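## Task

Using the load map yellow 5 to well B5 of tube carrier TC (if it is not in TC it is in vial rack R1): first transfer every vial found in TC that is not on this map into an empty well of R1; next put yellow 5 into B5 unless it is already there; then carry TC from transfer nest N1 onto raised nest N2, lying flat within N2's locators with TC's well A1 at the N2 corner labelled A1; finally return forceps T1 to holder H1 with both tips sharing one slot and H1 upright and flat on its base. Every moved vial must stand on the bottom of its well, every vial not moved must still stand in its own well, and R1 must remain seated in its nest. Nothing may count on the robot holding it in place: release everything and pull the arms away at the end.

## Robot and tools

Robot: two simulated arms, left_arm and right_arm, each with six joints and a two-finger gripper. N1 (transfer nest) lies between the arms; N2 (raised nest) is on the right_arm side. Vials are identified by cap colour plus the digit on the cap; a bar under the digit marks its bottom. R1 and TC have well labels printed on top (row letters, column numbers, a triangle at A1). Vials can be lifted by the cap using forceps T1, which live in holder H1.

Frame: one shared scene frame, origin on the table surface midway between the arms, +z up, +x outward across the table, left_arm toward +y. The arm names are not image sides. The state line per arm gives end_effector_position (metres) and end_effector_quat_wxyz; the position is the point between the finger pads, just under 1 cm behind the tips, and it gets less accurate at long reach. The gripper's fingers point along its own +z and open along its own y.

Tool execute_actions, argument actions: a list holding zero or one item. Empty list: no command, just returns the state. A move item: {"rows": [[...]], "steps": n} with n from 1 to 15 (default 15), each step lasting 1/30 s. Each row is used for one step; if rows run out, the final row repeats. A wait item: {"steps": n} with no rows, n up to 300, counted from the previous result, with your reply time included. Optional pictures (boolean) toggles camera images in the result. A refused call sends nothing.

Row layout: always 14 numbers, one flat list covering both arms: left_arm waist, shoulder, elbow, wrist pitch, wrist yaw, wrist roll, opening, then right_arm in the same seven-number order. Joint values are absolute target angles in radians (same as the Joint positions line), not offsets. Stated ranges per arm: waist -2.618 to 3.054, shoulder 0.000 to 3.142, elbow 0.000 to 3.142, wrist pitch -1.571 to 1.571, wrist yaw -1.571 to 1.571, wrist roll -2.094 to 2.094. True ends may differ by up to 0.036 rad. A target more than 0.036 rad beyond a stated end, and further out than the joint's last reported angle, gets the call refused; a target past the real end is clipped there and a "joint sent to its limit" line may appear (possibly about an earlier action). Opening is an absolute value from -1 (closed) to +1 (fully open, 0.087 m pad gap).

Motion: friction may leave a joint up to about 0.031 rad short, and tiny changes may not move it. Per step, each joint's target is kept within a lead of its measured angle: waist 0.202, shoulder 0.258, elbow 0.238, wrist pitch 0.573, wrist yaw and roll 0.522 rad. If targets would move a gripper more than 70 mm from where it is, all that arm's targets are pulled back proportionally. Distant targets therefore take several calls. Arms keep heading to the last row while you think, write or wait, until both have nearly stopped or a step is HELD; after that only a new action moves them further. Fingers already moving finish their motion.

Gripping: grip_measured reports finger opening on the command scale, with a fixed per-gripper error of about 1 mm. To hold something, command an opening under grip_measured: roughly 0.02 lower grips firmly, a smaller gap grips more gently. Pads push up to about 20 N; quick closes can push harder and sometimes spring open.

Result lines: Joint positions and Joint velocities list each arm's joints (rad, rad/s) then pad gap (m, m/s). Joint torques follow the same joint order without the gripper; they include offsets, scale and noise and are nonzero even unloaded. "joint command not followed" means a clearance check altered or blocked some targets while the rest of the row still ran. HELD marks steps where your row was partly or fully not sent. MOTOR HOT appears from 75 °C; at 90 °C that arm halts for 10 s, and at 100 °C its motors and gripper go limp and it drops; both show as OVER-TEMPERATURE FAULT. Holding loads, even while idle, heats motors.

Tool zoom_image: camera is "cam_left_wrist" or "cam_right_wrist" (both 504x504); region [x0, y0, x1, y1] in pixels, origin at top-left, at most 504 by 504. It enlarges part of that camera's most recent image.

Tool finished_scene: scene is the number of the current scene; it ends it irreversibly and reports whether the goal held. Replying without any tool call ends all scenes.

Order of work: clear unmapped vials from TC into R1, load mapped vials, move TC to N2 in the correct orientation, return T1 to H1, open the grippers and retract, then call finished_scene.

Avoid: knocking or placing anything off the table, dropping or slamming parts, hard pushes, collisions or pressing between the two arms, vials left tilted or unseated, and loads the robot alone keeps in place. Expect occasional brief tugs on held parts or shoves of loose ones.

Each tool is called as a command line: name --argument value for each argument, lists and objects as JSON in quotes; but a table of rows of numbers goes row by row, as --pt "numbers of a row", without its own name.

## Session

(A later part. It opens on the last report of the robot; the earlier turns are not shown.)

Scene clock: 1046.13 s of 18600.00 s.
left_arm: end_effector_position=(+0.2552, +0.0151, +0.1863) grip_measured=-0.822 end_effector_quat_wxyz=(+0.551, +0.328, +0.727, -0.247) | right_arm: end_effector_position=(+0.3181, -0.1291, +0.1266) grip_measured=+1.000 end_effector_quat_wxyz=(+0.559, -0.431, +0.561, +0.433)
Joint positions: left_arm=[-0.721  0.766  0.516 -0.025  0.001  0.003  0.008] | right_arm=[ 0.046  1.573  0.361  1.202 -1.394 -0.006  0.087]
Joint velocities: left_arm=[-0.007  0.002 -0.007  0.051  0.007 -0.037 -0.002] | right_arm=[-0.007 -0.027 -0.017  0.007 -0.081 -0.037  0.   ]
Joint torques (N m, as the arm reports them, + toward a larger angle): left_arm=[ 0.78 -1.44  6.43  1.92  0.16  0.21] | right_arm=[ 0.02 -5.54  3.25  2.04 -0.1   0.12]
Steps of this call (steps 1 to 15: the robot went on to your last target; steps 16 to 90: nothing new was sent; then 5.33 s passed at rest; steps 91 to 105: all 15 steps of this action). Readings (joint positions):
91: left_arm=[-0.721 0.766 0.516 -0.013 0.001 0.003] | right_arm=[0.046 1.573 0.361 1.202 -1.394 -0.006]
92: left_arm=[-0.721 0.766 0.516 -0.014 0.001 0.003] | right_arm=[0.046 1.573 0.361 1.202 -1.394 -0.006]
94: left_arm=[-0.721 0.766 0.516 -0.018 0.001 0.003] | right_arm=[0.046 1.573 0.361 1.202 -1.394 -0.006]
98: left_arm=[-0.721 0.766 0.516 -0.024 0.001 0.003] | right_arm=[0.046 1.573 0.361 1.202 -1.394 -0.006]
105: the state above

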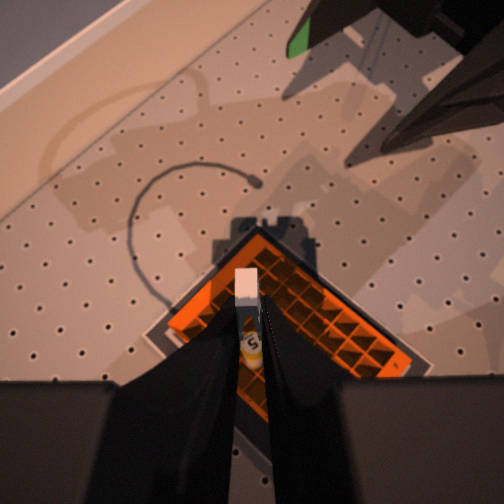

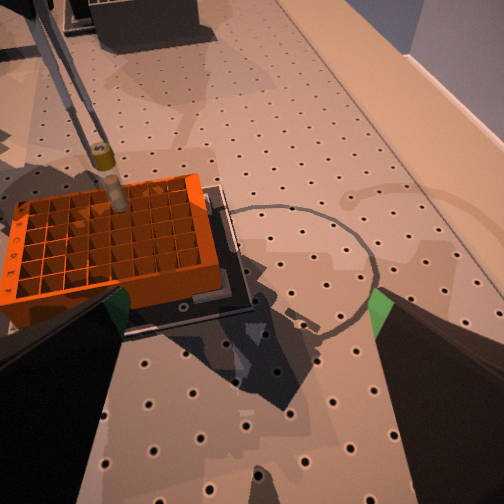

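execute_actions --actions '[{"rows":[[-0.711,0.747,0.49,-0.004,0.008,0.008,-0.826,0.045,1.555,0.346,1.22,-1.4,0,1],[-0.711,0.747,0.479,-0.002,0.008,0.008,-0.826,0.045,1.555,0.346,1.22,-1.4,0,1],[-0.711,0.747,0.479,0.02,0.008,0.008,-0.826,0.045,1.555,0.346,1.22,-1.4,0,1],[-0.711,0.747,0.479,0.022,0.008,0.008,-0.826,0.045,1.555,0.346,1.22,-1.4,0,1],[-0.711,0.747,0.479,0.018,0.008,0.008,-0.826,0.045,1.555,0.346,1.22,-1.4,0,1]],"steps":15}]' --pictures true

zoom_image --camera "cam_right_wrist" --region '[90,165,155,230]'

Scene clock: 1055.53 s of 18600.00 s.
left_arm: end_effector_position=(+0.2560, +0.0142, +0.1862) grip_measured=-0.822 end_effector_quat_wxyz=(+0.555, +0.326, +0.723, -0.249) | right_arm: end_effector_position=(+0.3181, -0.1291, +0.1266) grip_measured=+1.000 end_effector_quat_wxyz=(+0.559, -0.431, +0.561, +0.433)
Joint positions: left_arm=[-0.721  0.766  0.504 -0.001  0.001  0.003  0.008] | right_arm=[ 0.046  1.573  0.361  1.202 -1.394 -0.006  0.087]
Joint velocities: left_arm=[-0.012  0.027 -0.002  0.007 -0.007 -0.037 -0.001] | right_arm=[-0.002  0.002  0.012  0.037  0.051  0.051  0.   ]
Joint torques (N m, as the arm reports them, + toward a larger angle): left_arm=[ 0.8  -1.4   5.82  2.11  0.16  0.21] | right_arm=[ 0.01 -5.54  3.25  2.04 -0.1   0.12]
Steps of this call (steps 1 to 15: the robot went on to your last target; steps 16 to 90: nothing new was sent; then 5.90 s passed at rest; steps 91 to 105: all 15 steps of this action). Readings (joint positions):
91: left_arm=[-0.721 0.766 0.516 -0.025 0.001 0.003] | right_arm=[0.046 1.573 0.361 1.202 -1.394 -0.006]
92: left_arm=[-0.721 0.766 0.514 -0.023 0.001 0.003] | right_arm=[0.046 1.573 0.361 1.202 -1.394 -0.006]
94: left_arm=[-0.721 0.766 0.509 -0.011 0.001 0.003] | right_arm=[0.046 1.573 0.361 1.202 -1.394 -0.006]
98: left_arm=[-0.721 0.766 0.505 -0.003 0.001 0.003] | right_arm=[0.046 1.573 0.361 1.202 -1.394 -0.006]
105: the state above

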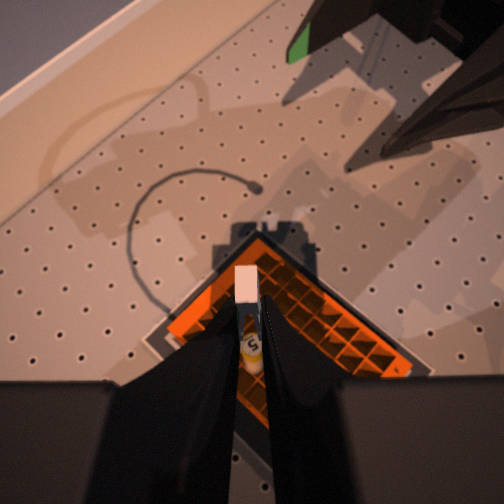

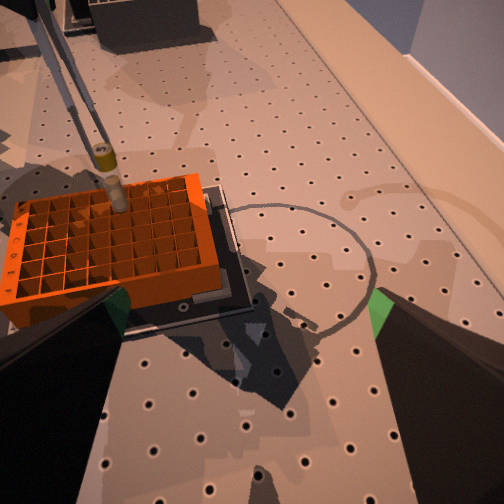

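Region (90, 165, 155, 230) of cam_right_wrist's 504x504 image, scaled by 7.754, with more detail than that image has.

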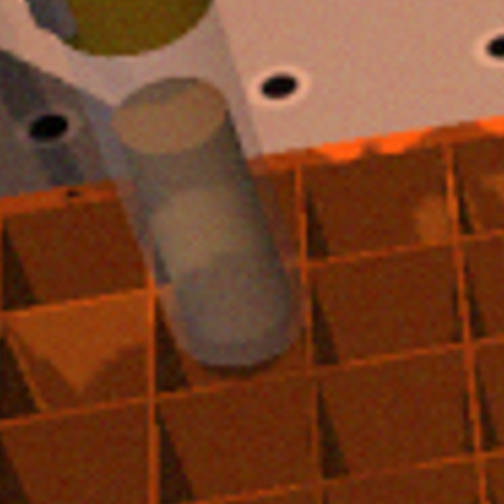

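execute_actions --actions '[{"rows":[[-0.711,0.747,0.52,0.005,0.008,0.008,-0.826,0.045,1.555,0.346,1.22,-1.4,0,1],[-0.711,0.747,0.54,0.0,0.008,0.008,-0.826,0.045,1.555,0.346,1.22,-1.4,0,1],[-0.711,0.747,0.549,0.0,0.008,0.008,-0.826,0.045,1.555,0.346,1.22,-1.4,0,1],[-0.711,0.747,0.549,-0.002,0.008,0.008,-0.826,0.045,1.555,0.346,1.22,-1.4,0,1],[-0.711,0.747,0.546,-0.005,0.008,0.008,-0.826,0.045,1.555,0.346,1.22,-1.4,0,1],[-0.722,0.747,0.546,-0.009,0.008,0.008,-0.826,0.045,1.555,0.346,1.22,-1.4,0,1],[-0.734,0.747,0.546,-0.014,0.008,0.008,-0.826,0.045,1.555,0.346,1.22,-1.4,0,1]],"steps":15}]' --pictures false

execute_actions --actions '[{"steps":12}]'

zoom_image --camera "cam_right_wrist" --region '[90,165,155,230]'

Scene clock: 1065.73 s of 18600.00 s.
left_arm: end_effector_position=(+0.2553, +0.0132, +0.1898) grip_measured=-0.822 end_effector_quat_wxyz=(+0.556, +0.328, +0.722, -0.250) | right_arm: end_effector_position=(+0.3181, -0.1291, +0.1266) grip_measured=+1.000 end_effector_quat_wxyz=(+0.559, -0.431, +0.561, +0.433)
Joint positions: left_arm=[-0.724  0.766  0.517 -0.012  0.001  0.003  0.008] | right_arm=[ 0.046  1.573  0.361  1.202 -1.394 -0.006  0.087]
Joint velocities: left_arm=[-0.022  0.002  0.002 -0.066  0.022 -0.022  0.   ] | right_arm=[-0.007  0.002  0.002 -0.051 -0.022 -0.051  0.   ]
Joint torques (N m, as the arm reports them, + toward a larger angle): left_arm=[-0.74 -1.39  9.5   1.93  0.16  0.21] | right_arm=[ 0.02 -5.54  3.25  2.04 -0.1   0.12]
Steps of this call (steps 1 to 15: the robot went on to your last target; steps 16 to 90: nothing new was sent; then 6.70 s passed at rest; steps 91 to 105: all 15 steps of this action). Readings (joint positions):
91: left_arm=[-0.721 0.766 0.504 -0.001 0.001 0.003] | right_arm=[0.046 1.573 0.361 1.202 -1.394 -0.006]
92: left_arm=[-0.721 0.766 0.504 -0.001 0.001 0.003] | right_arm=[0.046 1.573 0.361 1.202 -1.394 -0.006]
94: left_arm=[-0.721 0.766 0.510 -0.004 0.001 0.003] | right_arm=[0.046 1.573 0.361 1.202 -1.394 -0.006]
98: left_arm=[-0.722 0.766 0.517 -0.005 0.001 0.003] | right_arm=[0.046 1.573 0.361 1.202 -1.394 -0.006]
105: the state above

Scene clock: 1066.13 s of 18600.00 s.
left_arm: end_effector_position=(+0.2552, +0.0133, +0.1895) grip_measured=-0.822 end_effector_quat_wxyz=(+0.555, +0.328, +0.722, -0.250) | right_arm: end_effector_position=(+0.3181, -0.1291, +0.1266) grip_measured=+1.000 end_effector_quat_wxyz=(+0.559, -0.431, +0.561, +0.433)
Joint positions: left_arm=[-0.724  0.766  0.517 -0.013  0.001  0.003  0.008] | right_arm=[ 0.046  1.573  0.361  1.202 -1.394 -0.006  0.087]
Joint velocities: left_arm=[ 0.002  0.012  0.002 -0.037 -0.007 -0.022 -0.001] | right_arm=[-0.007 -0.002 -0.002 -0.051  0.095 -0.022  0.   ]
Joint torques (N m, as the arm reports them, + toward a larger angle): left_arm=[-0.74 -1.41  9.5   1.94  0.16  0.21] | right_arm=[ 0.02 -5.55  3.26  2.04 -0.1   0.12]
Steps of this call (steps 1 to 12: the robot went on to your last target). Readings (joint positions):
1: left_arm=[-0.724 0.766 0.517 -0.012 0.001 0.003] | right_arm=[0.046 1.573 0.361 1.202 -1.394 -0.006]
2: left_arm=[-0.724 0.766 0.517 -0.012 0.001 0.003] | right_arm=[0.046 1.573 0.361 1.202 -1.394 -0.006]
4: left_arm=[-0.724 0.766 0.517 -0.013 0.001 0.003] | right_arm=[0.046 1.573 0.361 1.202 -1.394 -0.006]
8: left_arm=[-0.724 0.766 0.517 -0.013 0.001 0.003] | right_arm=[0.046 1.573 0.361 1.202 -1.394 -0.006]
12: the state above

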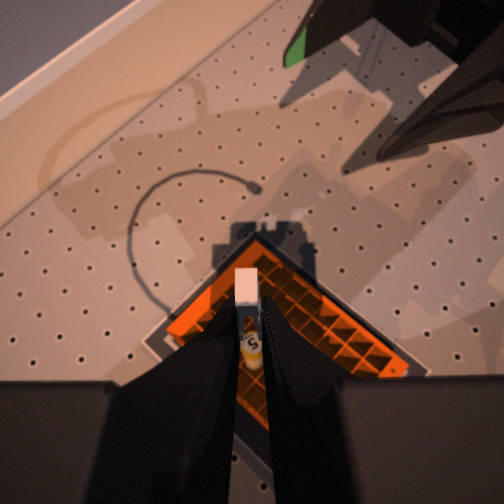

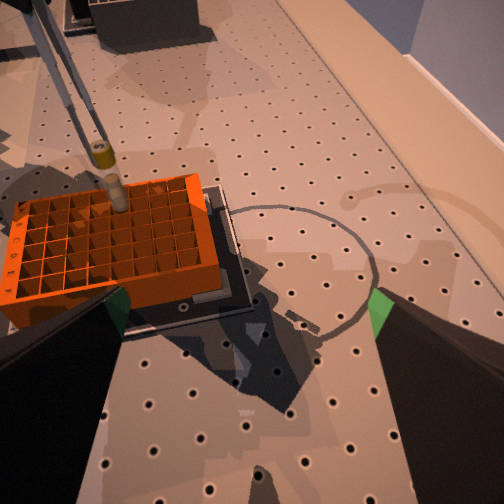

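Region (90, 165, 155, 230) of cam_right_wrist's 504x504 image, scaled by 7.754, with more detail than that image has.

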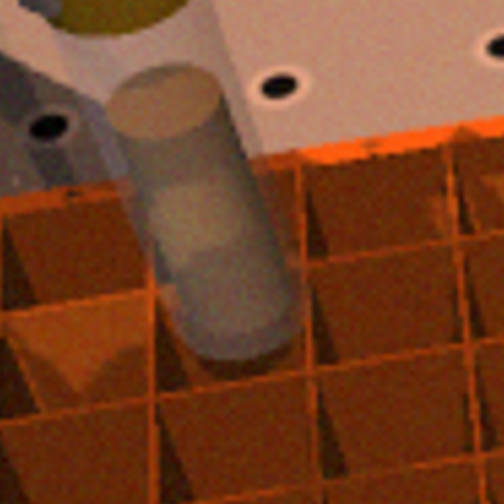

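execute_actions --actions '[{"rows":[[-0.734,0.747,0.515,0.0,0.008,0.008,-0.826,0.045,1.555,0.346,1.22,-1.4,0,1],[-0.734,0.747,0.495,0.005,0.008,0.008,-0.826,0.045,1.555,0.346,1.22,-1.4,0,1],[-0.734,0.747,0.488,0.005,0.008,0.008,-0.826,0.045,1.555,0.346,1.22,-1.4,0,1],[-0.734,0.747,0.481,0.005,0.008,0.008,-0.826,0.045,1.555,0.346,1.22,-1.4,0,1],[-0.734,0.747,0.481,0.005,0.008,0.008,-0.826,0.045,1.555,0.346,1.22,-1.4,0,1],[-0.734,0.747,0.484,0.005,0.008,0.008,-0.826,0.045,1.555,0.346,1.22,-1.4,0,1]],"steps":15}]' --pictures true

zoom_image --camera "cam_right_wrist" --region '[90,165,155,230]'

Scene clock: 1076.53 s of 18600.00 s.
left_arm: end_effector_position=(+0.2549, +0.0137, +0.1861) grip_measured=-0.822 end_effector_quat_wxyz=(+0.554, +0.328, +0.724, -0.249) | right_arm: end_effector_position=(+0.3181, -0.1291, +0.1266) grip_measured=+1.000 end_effector_quat_wxyz=(+0.559, -0.431, +0.561, +0.433)
Joint positions: left_arm=[-0.724  0.766  0.507 -0.008  0.001  0.003  0.008] | right_arm=[ 0.046  1.573  0.361  1.202 -1.394 -0.006  0.087]
Joint velocities: left_arm=[ 0.012 -0.017 -0.007 -0.007  0.066 -0.007 -0.001] | right_arm=[-0.012  0.002  0.007  0.007 -0.066 -0.007  0.   ]
Joint torques (N m, as the arm reports them, + toward a larger angle): left_arm=[-0.73 -1.35  5.9   2.04  0.16  0.21] | right_arm=[ 0.02 -5.53  3.25  2.04 -0.1   0.12]
Steps of this call (steps 1 to 15: the robot went on to your last target; steps 16 to 90: nothing new was sent; then 6.90 s passed at rest; steps 91 to 105: all 15 steps of this action). Readings (joint positions):
91: left_arm=[-0.724 0.766 0.517 -0.013 0.001 0.003] | right_arm=[0.046 1.573 0.361 1.202 -1.394 -0.006]
92: left_arm=[-0.724 0.766 0.517 -0.013 0.001 0.003] | right_arm=[0.046 1.573 0.361 1.202 -1.394 -0.006]
94: left_arm=[-0.724 0.766 0.515 -0.012 0.001 0.003] | right_arm=[0.046 1.573 0.361 1.202 -1.394 -0.006]
98: left_arm=[-0.724 0.766 0.507 -0.008 0.001 0.003] | right_arm=[0.046 1.573 0.361 1.202 -1.394 -0.006]
105: the state above

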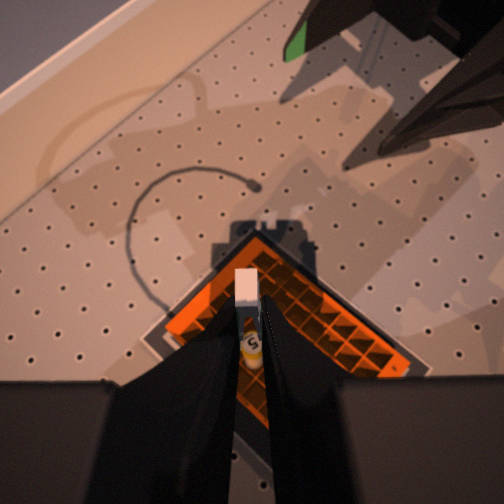

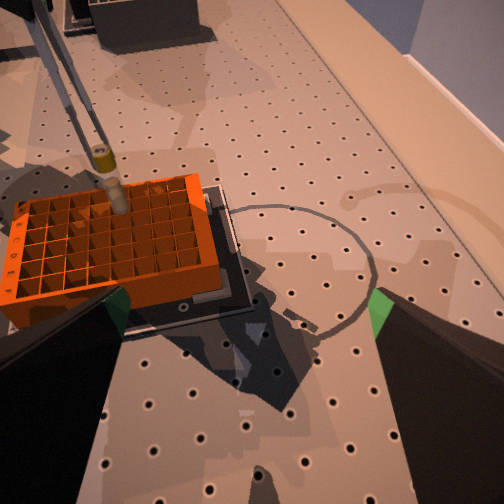

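Region (90, 165, 155, 230) of cam_right_wrist's 504x504 image, scaled by 7.754, with more detail than that image has.

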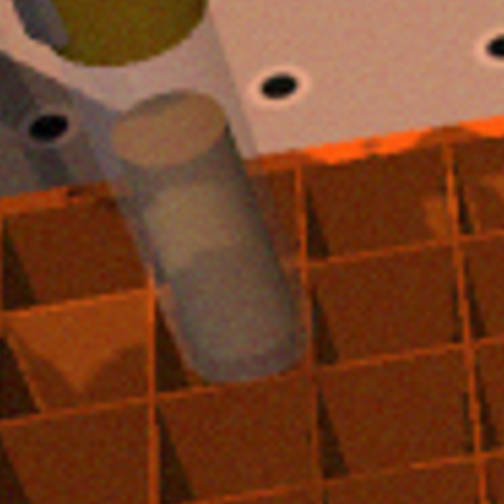

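execute_actions --actions '[{"rows":[[-0.734,0.747,0.49,-0.005,0.008,0.008,-0.826,0.045,1.555,0.346,1.22,-1.4,0,1],[-0.734,0.747,0.49,-0.012,0.008,0.008,-0.826,0.045,1.555,0.346,1.22,-1.4,0,1],[-0.734,0.747,0.49,-0.018,0.008,0.008,-0.826,0.045,1.555,0.346,1.22,-1.4,0,1]],"steps":15}]' --pictures true

zoom_image --camera "cam_right_wrist" --region '[90,165,155,230]'

Scene clock: 1084.10 s of 18600.00 s.
left_arm: end_effector_position=(+0.2549, +0.0137, +0.1861) grip_measured=-0.822 end_effector_quat_wxyz=(+0.554, +0.328, +0.724, -0.249) | right_arm: end_effector_position=(+0.3181, -0.1291, +0.1266) grip_measured=+1.000 end_effector_quat_wxyz=(+0.559, -0.431, +0.561, +0.433)
Joint positions: left_arm=[-0.724  0.766  0.507 -0.008  0.001  0.003  0.008] | right_arm=[ 0.046  1.573  0.361  1.202 -1.394 -0.006  0.087]
Joint velocities: left_arm=[-0.022  0.022 -0.002 -0.007  0.007 -0.051  0.   ] | right_arm=[-0.012  0.002  0.002 -0.022  0.051 -0.007  0.   ]
Joint torques (N m, as the arm reports them, + toward a larger angle): left_arm=[-0.74 -1.4   6.31  1.85  0.16  0.21] | right_arm=[ 0.03 -5.54  3.25  2.04 -0.1   0.12]
Steps of this call (steps 1 to 15: the robot went on to your last target; steps 16 to 90: nothing new was sent; then 4.07 s passed at rest; steps 91 to 105: all 15 steps of this action). Readings (joint positions):
91: left_arm=[-0.724 0.766 0.507 -0.008 0.001 0.003] | right_arm=[0.046 1.573 0.361 1.202 -1.394 -0.006]
92: left_arm=[-0.724 0.766 0.507 -0.008 0.001 0.003] | right_arm=[0.046 1.573 0.361 1.202 -1.394 -0.006]
94: left_arm=[-0.724 0.766 0.507 -0.008 0.001 0.003] | right_arm=[0.046 1.573 0.361 1.202 -1.394 -0.006]
98: left_arm=[-0.724 0.766 0.507 -0.008 0.001 0.003] | right_arm=[0.046 1.573 0.361 1.202 -1.394 -0.006]
105: the state above

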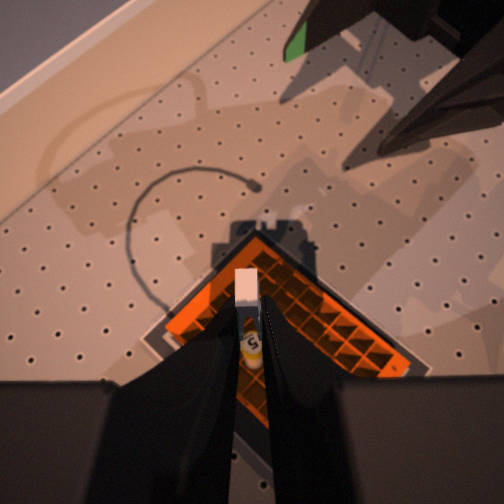

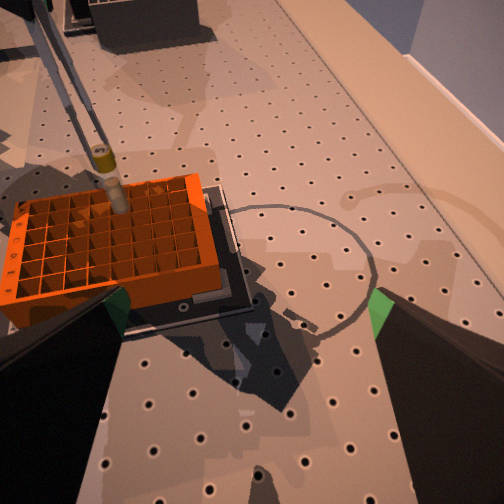

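Region (90, 165, 155, 230) of cam_right_wrist's 504x504 image, scaled by 7.754, with more detail than that image has.

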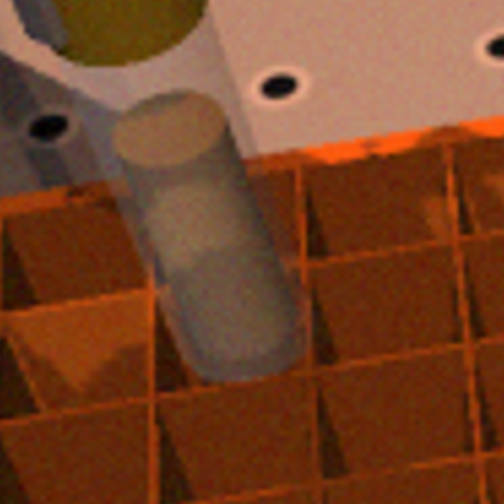

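execute_actions --actions '[{"rows":[[-0.734,0.747,0.52,-0.005,0.008,0.008,-0.826,0.045,1.555,0.346,1.22,-1.4,0,1],[-0.734,0.747,0.54,-0.005,0.008,0.008,-0.826,0.045,1.555,0.346,1.22,-1.4,0,1],[-0.734,0.747,0.551,-0.005,0.008,0.008,-0.826,0.045,1.555,0.346,1.22,-1.4,0,1],[-0.734,0.747,0.551,-0.008,0.008,0.008,-0.826,0.045,1.555,0.346,1.22,-1.4,0,1],[-0.734,0.747,0.546,-0.012,0.008,0.008,-0.826,0.045,1.555,0.346,1.22,-1.4,0,1],[-0.734,0.747,0.546,-0.016,0.008,0.008,-0.826,0.045,1.555,0.346,1.22,-1.4,0,1],[-0.734,0.747,0.546,-0.021,0.008,0.008,-0.826,0.045,1.555,0.346,1.22,-1.4,0,1]],"steps":15}]' --pictures false

execute_actions --actions '[{"steps":12}]'

zoom_image --camera "cam_right_wrist" --region '[90,165,155,230]'

Scene clock: 1095.97 s of 18600.00 s.
left_arm: end_effector_position=(+0.2548, +0.0137, +0.1884) grip_measured=-0.822 end_effector_quat_wxyz=(+0.553, +0.328, +0.724, -0.249) | right_arm: end_effector_position=(+0.3181, -0.1291, +0.1266) grip_measured=+1.000 end_effector_quat_wxyz=(+0.559, -0.431, +0.561, +0.433)
Joint positions: left_arm=[-0.724  0.766  0.517 -0.019  0.001  0.003  0.008] | right_arm=[ 0.046  1.573  0.361  1.202 -1.394 -0.006  0.087]
Joint velocities: left_arm=[-0.017 -0.007 -0.027 -0.037  0.022 -0.037 -0.   ] | right_arm=[-0.002 -0.007 -0.007  0.007 -0.007  0.007  0.   ]
Joint torques (N m, as the arm reports them, + toward a larger angle): left_arm=[-0.74 -1.41  9.49  1.94  0.16  0.21] | right_arm=[ 0.03 -5.54  3.25  2.04 -0.1   0.12]
Steps of this call (steps 1 to 15: the robot went on to your last target; steps 16 to 90: nothing new was sent; then 8.37 s passed at rest; steps 91 to 105: all 15 steps of this action). Readings (joint positions):
91: left_arm=[-0.724 0.766 0.507 -0.008 0.001 0.003] | right_arm=[0.046 1.573 0.361 1.202 -1.394 -0.006]
92: left_arm=[-0.724 0.766 0.507 -0.008 0.001 0.003] | right_arm=[0.046 1.573 0.361 1.202 -1.394 -0.006]
94: left_arm=[-0.724 0.766 0.512 -0.010 0.001 0.003] | right_arm=[0.046 1.573 0.361 1.202 -1.394 -0.006]
98: left_arm=[-0.724 0.766 0.517 -0.012 0.001 0.003] | right_arm=[0.046 1.573 0.361 1.202 -1.394 -0.006]
105: the state above

Scene clock: 1096.37 s of 18600.00 s.
left_arm: end_effector_position=(+0.2547, +0.0138, +0.1881) grip_measured=-0.822 end_effector_quat_wxyz=(+0.553, +0.329, +0.724, -0.249) | right_arm: end_effector_position=(+0.3181, -0.1291, +0.1266) grip_measured=+1.000 end_effector_quat_wxyz=(+0.559, -0.431, +0.561, +0.433)
Joint positions: left_arm=[-0.724  0.766  0.517 -0.02   0.001  0.003  0.008] | right_arm=[ 0.046  1.573  0.361  1.202 -1.394 -0.006  0.087]
Joint velocities: left_arm=[ 0.002  0.007  0.002 -0.022 -0.037 -0.051 -0.001] | right_arm=[ 0.002  0.012 -0.002  0.022 -0.051 -0.066  0.   ]
Joint torques (N m, as the arm reports them, + toward a larger angle): left_arm=[-0.73 -1.4   9.47  1.93  0.16  0.2 ] | right_arm=[ 0.02 -5.53  3.25  2.04 -0.1   0.12]
Steps of this call (steps 1 to 12: the robot went on to your last target). Readings (joint positions):
1: left_arm=[-0.724 0.766 0.517 -0.020 0.001 0.003] | right_arm=[0.046 1.573 0.361 1.202 -1.394 -0.006]
2: left_arm=[-0.724 0.766 0.517 -0.020 0.001 0.003] | right_arm=[0.046 1.573 0.361 1.202 -1.394 -0.006]
4: left_arm=[-0.724 0.766 0.517 -0.020 0.001 0.003] | right_arm=[0.046 1.573 0.361 1.202 -1.394 -0.006]
8: left_arm=[-0.724 0.766 0.517 -0.020 0.001 0.003] | right_arm=[0.046 1.573 0.361 1.202 -1.394 -0.006]
12: the state above

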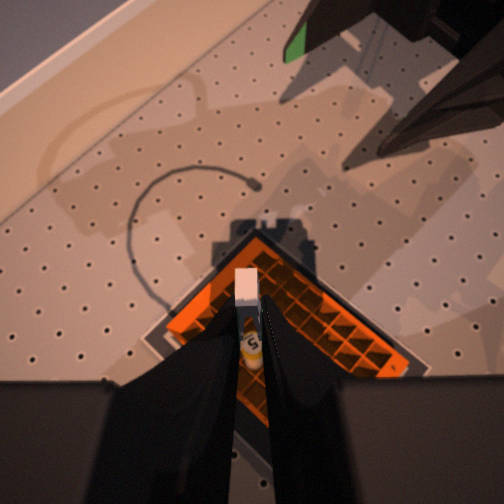

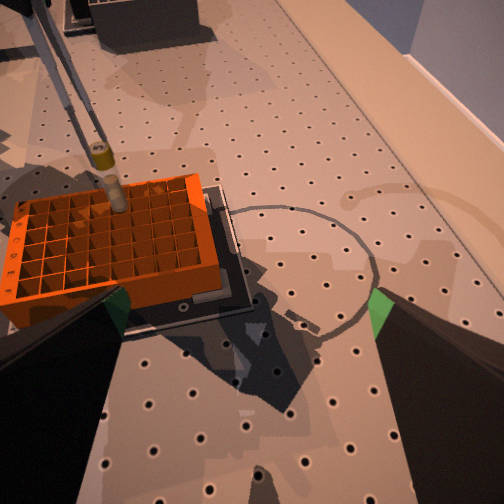

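Region (90, 165, 155, 230) of cam_right_wrist's 504x504 image, scaled by 7.754, with more detail than that image has.

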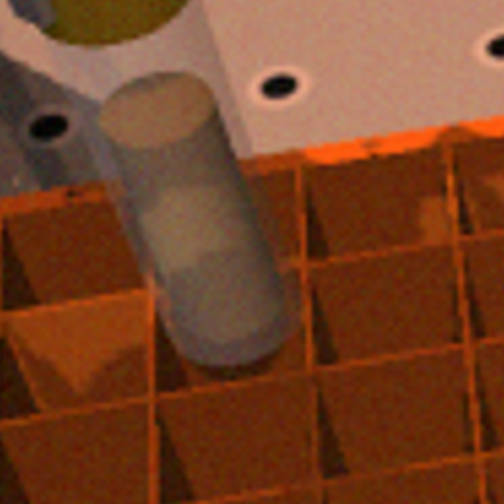

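execute_actions --actions '[{"rows":[[-0.734,0.747,0.515,-0.015,0.008,0.008,-0.826,0.045,1.555,0.346,1.22,-1.4,0,1],[-0.734,0.747,0.495,-0.012,0.008,0.008,-0.826,0.045,1.555,0.346,1.22,-1.4,0,1],[-0.734,0.747,0.488,-0.012,0.008,0.008,-0.826,0.045,1.555,0.346,1.22,-1.4,0,1],[-0.734,0.747,0.481,-0.012,0.008,0.008,-0.826,0.045,1.555,0.346,1.22,-1.4,0,1],[-0.734,0.747,0.483,-0.012,0.008,0.008,-0.826,0.045,1.555,0.346,1.22,-1.4,0,1],[-0.734,0.747,0.487,-0.012,0.008,0.008,-0.826,0.045,1.555,0.346,1.22,-1.4,0,1]],"steps":15}]' --pictures true

zoom_image --camera "cam_right_wrist" --region '[90,165,155,230]'

Scene clock: 1103.27 s of 18600.00 s.
left_arm: end_effector_position=(+0.2540, +0.0146, +0.1834) grip_measured=-0.822 end_effector_quat_wxyz=(+0.549, +0.330, +0.727, -0.247) | right_arm: end_effector_position=(+0.3181, -0.1291, +0.1266) grip_measured=+1.000 end_effector_quat_wxyz=(+0.559, -0.431, +0.561, +0.433)
Joint positions: left_arm=[-0.724  0.766  0.507 -0.02   0.001  0.003  0.008] | right_arm=[ 0.046  1.573  0.361  1.202 -1.394 -0.006  0.087]
Joint velocities: left_arm=[ 0.017  0.022 -0.012  0.022  0.007  0.022  0.001] | right_arm=[-0.017 -0.007 -0.002  0.022  0.022  0.066  0.   ]
Joint torques (N m, as the arm reports them, + toward a larger angle): left_arm=[-0.75 -1.39  6.09  2.01  0.16  0.2 ] | right_arm=[ 0.02 -5.54  3.27  2.04 -0.1   0.12]
Steps of this call (steps 1 to 15: the robot went on to your last target; steps 16 to 90: nothing new was sent; then 3.40 s passed at rest; steps 91 to 105: all 15 steps of this action). Readings (joint positions):
91: left_arm=[-0.724 0.766 0.517 -0.020 0.001 0.003] | right_arm=[0.046 1.573 0.361 1.202 -1.394 -0.006]
92: left_arm=[-0.724 0.766 0.517 -0.020 0.001 0.003] | right_arm=[0.046 1.573 0.361 1.202 -1.394 -0.006]
94: left_arm=[-0.724 0.766 0.516 -0.020 0.001 0.003] | right_arm=[0.046 1.573 0.361 1.202 -1.394 -0.006]
98: left_arm=[-0.724 0.766 0.508 -0.020 0.001 0.003] | right_arm=[0.046 1.573 0.361 1.202 -1.394 -0.006]
105: the state above

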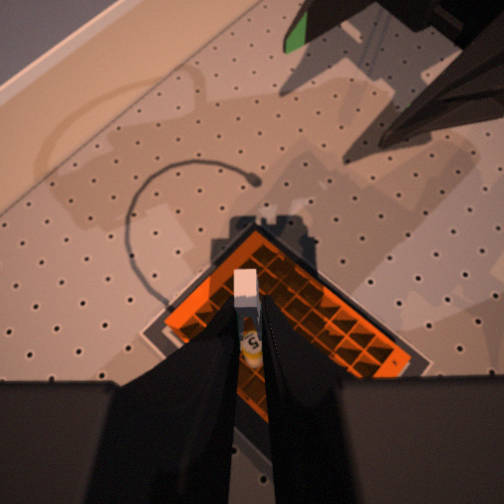

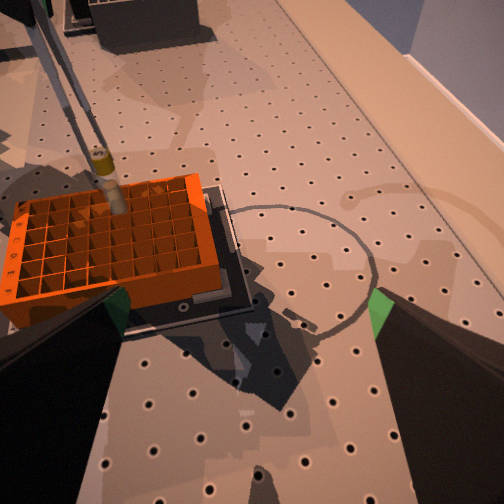

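Region (90, 165, 155, 230) of cam_right_wrist's 504x504 image, scaled by 7.754, with more detail than that image has.

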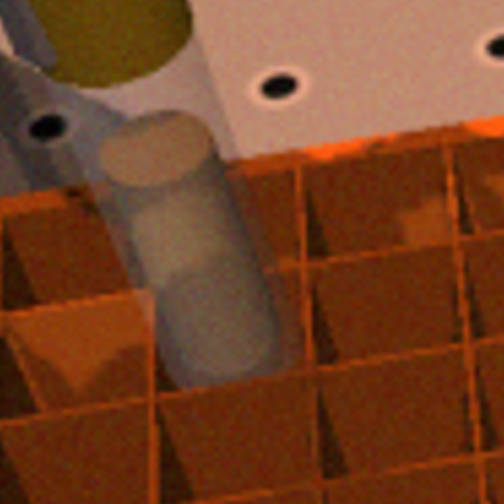

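execute_actions --actions '[{"rows":[[-0.734,0.747,0.480,0.005,0.008,0.008,-0.826,0.045,1.555,0.346,1.22,-1.4,0,1],[-0.734,0.747,0.472,0.015,0.008,0.008,-0.826,0.045,1.555,0.346,1.22,-1.4,0,1],[-0.734,0.747,0.470,0.028,0.008,0.008,-0.826,0.045,1.555,0.346,1.22,-1.4,0,1],[-0.734,0.747,0.468,0.040,0.008,0.008,-0.826,0.045,1.555,0.346,1.22,-1.4,0,1],[-0.734,0.747,0.465,0.046,0.008,0.008,-0.826,0.045,1.555,0.346,1.22,-1.4,0,1],[-0.734,0.747,0.461,0.051,0.008,0.008,-0.826,0.045,1.555,0.346,1.22,-1.4,0,1],[-0.734,0.747,0.457,0.056,0.008,0.008,-0.826,0.045,1.555,0.346,1.22,-1.4,0,1],[-0.734,0.747,0.453,0.061,0.008,0.008,-0.826,0.045,1.555,0.346,1.22,-1.4,0,1],[-0.734,0.747,0.449,0.066,0.008,0.008,-0.826,0.045,1.555,0.346,1.22,-1.4,0,1],[-0.734,0.747,0.445,0.071,0.008,0.008,-0.826,0.045,1.555,0.346,1.22,-1.4,0,1],[-0.734,0.747,0.441,0.075,0.008,0.008,-0.826,0.045,1.555,0.346,1.22,-1.4,0,1],[-0.734,0.747,0.437,0.080,0.008,0.008,-0.826,0.045,1.555,0.346,1.22,-1.4,0,1],[-0.734,0.747,0.433,0.084,0.008,0.008,-0.826,0.045,1.555,0.346,1.22,-1.4,0,1],[-0.734,0.747,0.429,0.089,0.008,0.008,-0.826,0.045,1.555,0.346,1.22,-1.4,0,1],[-0.734,0.747,0.425,0.093,0.008,0.008,-0.826,0.045,1.555,0.346,1.22,-1.4,0,1]],"steps":15}]' --pictures false

execute_actions --actions '[{"rows":[[-0.734,0.747,0.421,0.097,0.008,0.008,-0.826,0.045,1.555,0.346,1.22,-1.4,0,1],[-0.734,0.747,0.417,0.101,0.008,0.008,-0.826,0.045,1.555,0.346,1.22,-1.4,0,1],[-0.734,0.747,0.413,0.105,0.008,0.008,-0.826,0.045,1.555,0.346,1.22,-1.4,0,1],[-0.734,0.747,0.409,0.108,0.008,0.008,-0.826,0.045,1.555,0.346,1.22,-1.4,0,1],[-0.734,0.747,0.405,0.108,0.008,0.008,-0.826,0.045,1.555,0.346,1.22,-1.4,0,1],[-0.734,0.747,0.401,0.108,0.008,0.008,-0.826,0.045,1.555,0.346,1.22,-1.4,0,1],[-0.734,0.747,0.398,0.108,0.008,0.008,-0.826,0.045,1.555,0.346,1.22,-1.4,0,1],[-0.734,0.747,0.395,0.108,0.008,0.008,-0.826,0.045,1.555,0.346,1.22,-1.4,0,1]],"steps":15}]' --pictures true

zoom_image --camera "cam_right_wrist" --region '[80,150,160,230]'

Scene clock: 1134.67 s of 18600.00 s.
left_arm: end_effector_position=(+0.2547, +0.0139, +0.1734) grip_measured=-0.822 end_effector_quat_wxyz=(+0.555, +0.328, +0.723, -0.250) | right_arm: end_effector_position=(+0.3181, -0.1291, +0.1266) grip_measured=+1.000 end_effector_quat_wxyz=(+0.559, -0.431, +0.561, +0.433)
Joint positions: left_arm=[-0.724  0.766  0.454  0.048  0.001  0.003  0.008] | right_arm=[ 0.046  1.573  0.361  1.202 -1.394 -0.006  0.087]
Joint velocities: left_arm=[-0.017  0.002 -0.12   0.095  0.051  0.037  0.001] | right_arm=[ 0.007  0.002 -0.002  0.007  0.022 -0.037  0.   ]
Joint torques (N m, as the arm reports them, + toward a larger angle): left_arm=[-0.73 -1.41  6.03  2.16  0.15  0.21] | right_arm=[ 0.02 -5.55  3.26  2.04 -0.1   0.12]
Steps of this call (steps 1 to 15: the robot went on to your last target; steps 16 to 90: nothing new was sent; then 27.90 s passed at rest; steps 91 to 105: all 15 steps of this action). Readings (joint positions):
91: left_arm=[-0.724 0.766 0.507 -0.020 0.001 0.003] | right_arm=[0.046 1.573 0.361 1.202 -1.394 -0.006]
92: left_arm=[-0.724 0.766 0.506 -0.017 0.001 0.003] | right_arm=[0.046 1.573 0.361 1.202 -1.394 -0.006]
94: left_arm=[-0.724 0.766 0.498 -0.006 0.001 0.003] | right_arm=[0.046 1.573 0.361 1.202 -1.394 -0.006]
98: left_arm=[-0.724 0.766 0.482 0.014 0.001 0.003] | right_arm=[0.046 1.573 0.361 1.202 -1.394 -0.006]
105: the state above

Scene clock: 1135.17 s of 18600.00 s.
left_arm: end_effector_position=(+0.2538, +0.0149, +0.1630) grip_measured=-0.822 end_effector_quat_wxyz=(+0.553, +0.328, +0.724, -0.249) | right_arm: end_effector_position=(+0.3181, -0.1291, +0.1266) grip_measured=+1.000 end_effector_quat_wxyz=(+0.559, -0.431, +0.561, +0.433)
Joint positions: left_arm=[-0.724  0.766  0.417  0.082  0.001  0.003  0.008] | right_arm=[ 0.046  1.573  0.361  1.202 -1.394 -0.006  0.087]
Joint velocities: left_arm=[-0.002  0.002 -0.022 -0.022 -0.037  0.022  0.001] | right_arm=[-0.007 -0.002  0.002 -0.066  0.007 -0.007  0.   ]
Joint torques (N m, as the arm reports them, + toward a larger angle): left_arm=[-0.74 -1.38  6.01  2.16  0.16  0.21] | right_arm=[ 0.03 -5.53  3.26  2.04 -0.1   0.12]
Steps of this call (steps 1 to 15: all 15 steps of this action). Readings (joint positions):
1: left_arm=[-0.724 0.766 0.450 0.053 0.001 0.003] | right_arm=[0.046 1.573 0.361 1.202 -1.394 -0.006]
2: left_arm=[-0.724 0.766 0.446 0.057 0.001 0.003] | right_arm=[0.046 1.573 0.361 1.202 -1.394 -0.006]
4: left_arm=[-0.724 0.766 0.438 0.066 0.001 0.003] | right_arm=[0.046 1.573 0.361 1.202 -1.394 -0.006]
8: left_arm=[-0.724 0.766 0.423 0.076 0.001 0.003] | right_arm=[0.046 1.573 0.361 1.202 -1.394 -0.006]
15: the state above

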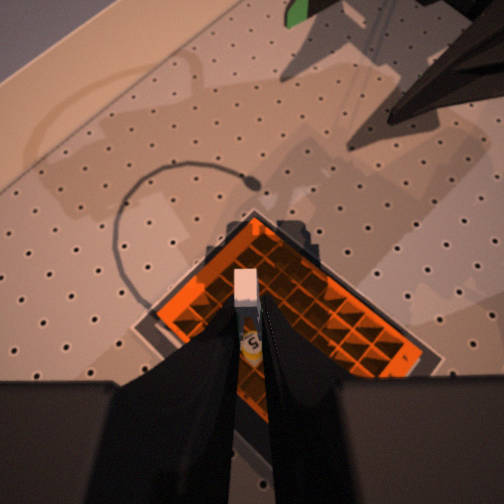

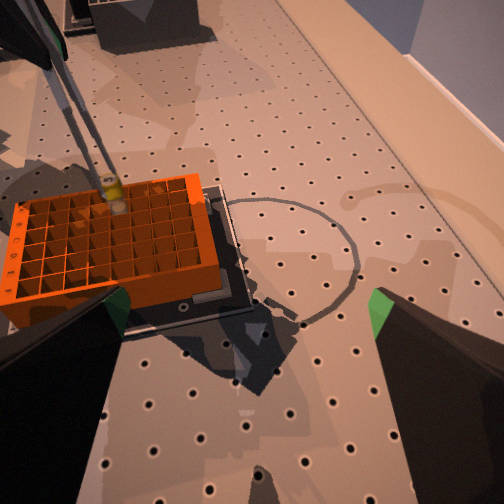

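Region (80, 150, 160, 230) of cam_right_wrist's 504x504 image, scaled by 6.300, with more detail than that image has.

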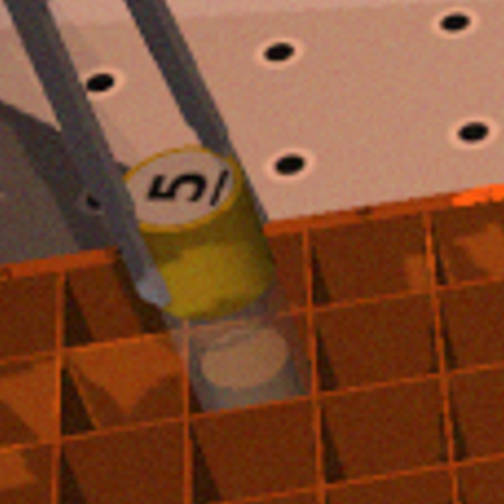

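execute_actions --actions '[{"rows":[[-0.734,0.747,0.388,0.112,0.008,0.008,-0.826,0.045,1.555,0.346,1.22,-1.4,0,1],[-0.734,0.747,0.381,0.120,0.008,0.008,-0.826,0.045,1.555,0.346,1.22,-1.4,0,1],[-0.734,0.747,0.379,0.128,0.008,0.008,-0.826,0.045,1.555,0.346,1.22,-1.4,0,1],[-0.734,0.747,0.379,0.128,0.008,0.008,-0.826,0.045,1.555,0.346,1.22,-1.4,0,1],[-0.734,0.747,0.379,0.128,0.008,0.008,-0.826,0.045,1.555,0.346,1.22,-1.4,0,1],[-0.734,0.747,0.379,0.128,0.008,0.008,-0.826,0.045,1.555,0.346,1.22,-1.4,0,1],[-0.734,0.747,0.379,0.128,0.008,0.008,-0.826,0.045,1.555,0.346,1.22,-1.4,0,1],[-0.734,0.747,0.379,0.128,0.008,0.008,-0.826,0.045,1.555,0.346,1.22,-1.4,0,1],[-0.734,0.747,0.379,0.128,0.008,0.008,-0.826,0.045,1.555,0.346,1.22,-1.4,0,1],[-0.734,0.747,0.379,0.128,0.008,0.008,-0.818,0.045,1.555,0.346,1.22,-1.4,0,1],[-0.734,0.747,0.379,0.128,0.008,0.008,-0.81,0.045,1.555,0.346,1.22,-1.4,0,1],[-0.734,0.747,0.379,0.128,0.008,0.008,-0.80,0.045,1.555,0.346,1.22,-1.4,0,1],[-0.734,0.747,0.379,0.128,0.008,0.008,-0.79,0.045,1.555,0.346,1.22,-1.4,0,1],[-0.734,0.747,0.379,0.128,0.008,0.008,-0.78,0.045,1.555,0.346,1.22,-1.4,0,1]],"steps":15}]' --pictures false

execute_actions --actions '[{"steps":8}]'

zoom_image --camera "cam_right_wrist" --region '[80,150,160,230]'

Scene clock: 1148.87 s of 18600.00 s.
left_arm: end_effector_position=(+0.2538, +0.0149, +0.1599) grip_measured=-0.781 end_effector_quat_wxyz=(+0.555, +0.328, +0.723, -0.250) | right_arm: end_effector_position=(+0.3181, -0.1291, +0.1266) grip_measured=+1.000 end_effector_quat_wxyz=(+0.559, -0.431, +0.561, +0.433)
Joint positions: left_arm=[-0.724  0.766  0.4    0.102  0.001  0.003  0.01 ] | right_arm=[ 0.046  1.573  0.361  1.202 -1.394 -0.006  0.087]
Joint velocities: left_arm=[-0.007 -0.012 -0.002  0.051 -0.022 -0.037  0.   ] | right_arm=[-0.002 -0.007 -0.002 -0.037 -0.037 -0.051  0.   ]
Joint torques (N m, as the arm reports them, + toward a larger angle): left_arm=[-0.74 -1.37  6.    2.15  0.16  0.21] | right_arm=[ 0.02 -5.54  3.25  2.04 -0.1   0.12]
Steps of this call (steps 1 to 15: the robot went on to your last target; steps 16 to 90: nothing new was sent; then 10.20 s passed at rest; steps 91 to 105: all 15 steps of this action). Readings (joint positions):
91: left_arm=[-0.724 0.766 0.417 0.083 0.001 0.003] | right_arm=[0.046 1.573 0.361 1.202 -1.394 -0.006]
92: left_arm=[-0.724 0.766 0.415 0.087 0.001 0.003] | right_arm=[0.046 1.573 0.361 1.202 -1.394 -0.006]
94: left_arm=[-0.724 0.766 0.408 0.095 0.001 0.003] | right_arm=[0.046 1.573 0.361 1.202 -1.394 -0.006]
98: left_arm=[-0.724 0.766 0.400 0.098 0.001 0.003] | right_arm=[0.046 1.573 0.361 1.202 -1.394 -0.006]
105: the state above

Scene clock: 1149.13 s of 18600.00 s.
left_arm: end_effector_position=(+0.2538, +0.0148, +0.1600) grip_measured=-0.780 end_effector_quat_wxyz=(+0.555, +0.328, +0.723, -0.250) | right_arm: end_effector_position=(+0.3181, -0.1291, +0.1266) grip_measured=+1.000 end_effector_quat_wxyz=(+0.559, -0.431, +0.561, +0.433)
Joint positions: left_arm=[-0.724  0.766  0.4    0.103  0.001  0.003  0.01 ] | right_arm=[ 0.046  1.573  0.361  1.202 -1.394 -0.006  0.087]
Joint velocities: left_arm=[-0.032  0.037  0.022  0.037 -0.007 -0.081 -0.   ] | right_arm=[ 0.012  0.012  0.002 -0.051 -0.037 -0.007  0.   ]
Joint torques (N m, as the arm reports them, + toward a larger angle): left_arm=[-0.73 -1.37  6.01  2.16  0.16  0.21] | right_arm=[ 0.02 -5.54  3.25  2.04 -0.1   0.12]
Steps of this call (steps 1 to 8: the robot went on to your last target). Readings (joint positions):
1: left_arm=[-0.724 0.766 0.400 0.102 0.001 0.003] | right_arm=[0.046 1.573 0.361 1.202 -1.394 -0.006]
2: left_arm=[-0.724 0.766 0.400 0.103 0.001 0.003] | right_arm=[0.046 1.573 0.361 1.202 -1.394 -0.006]
4: left_arm=[-0.724 0.766 0.400 0.103 0.001 0.003] | right_arm=[0.046 1.573 0.361 1.202 -1.394 -0.006]
8: the state above

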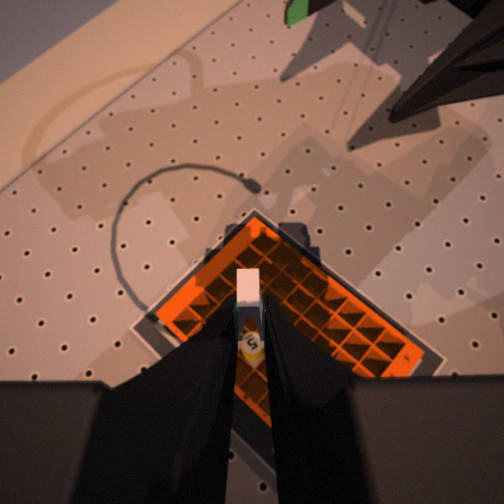

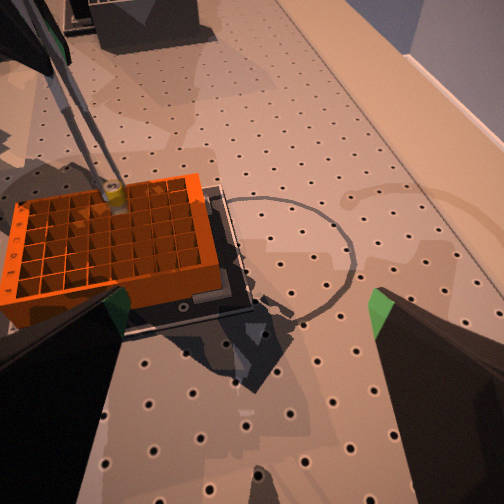

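Region (80, 150, 160, 230) of cam_right_wrist's 504x504 image, scaled by 6.300, with more detail than that image has.

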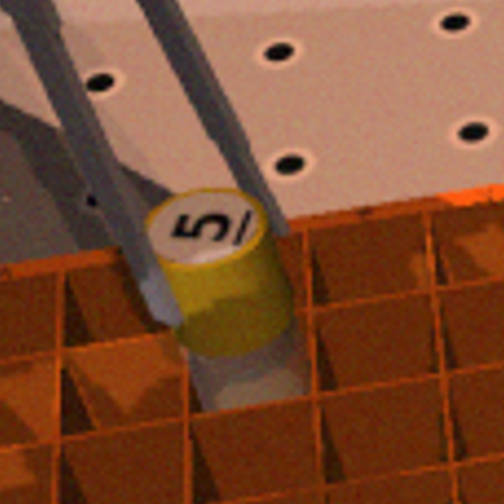

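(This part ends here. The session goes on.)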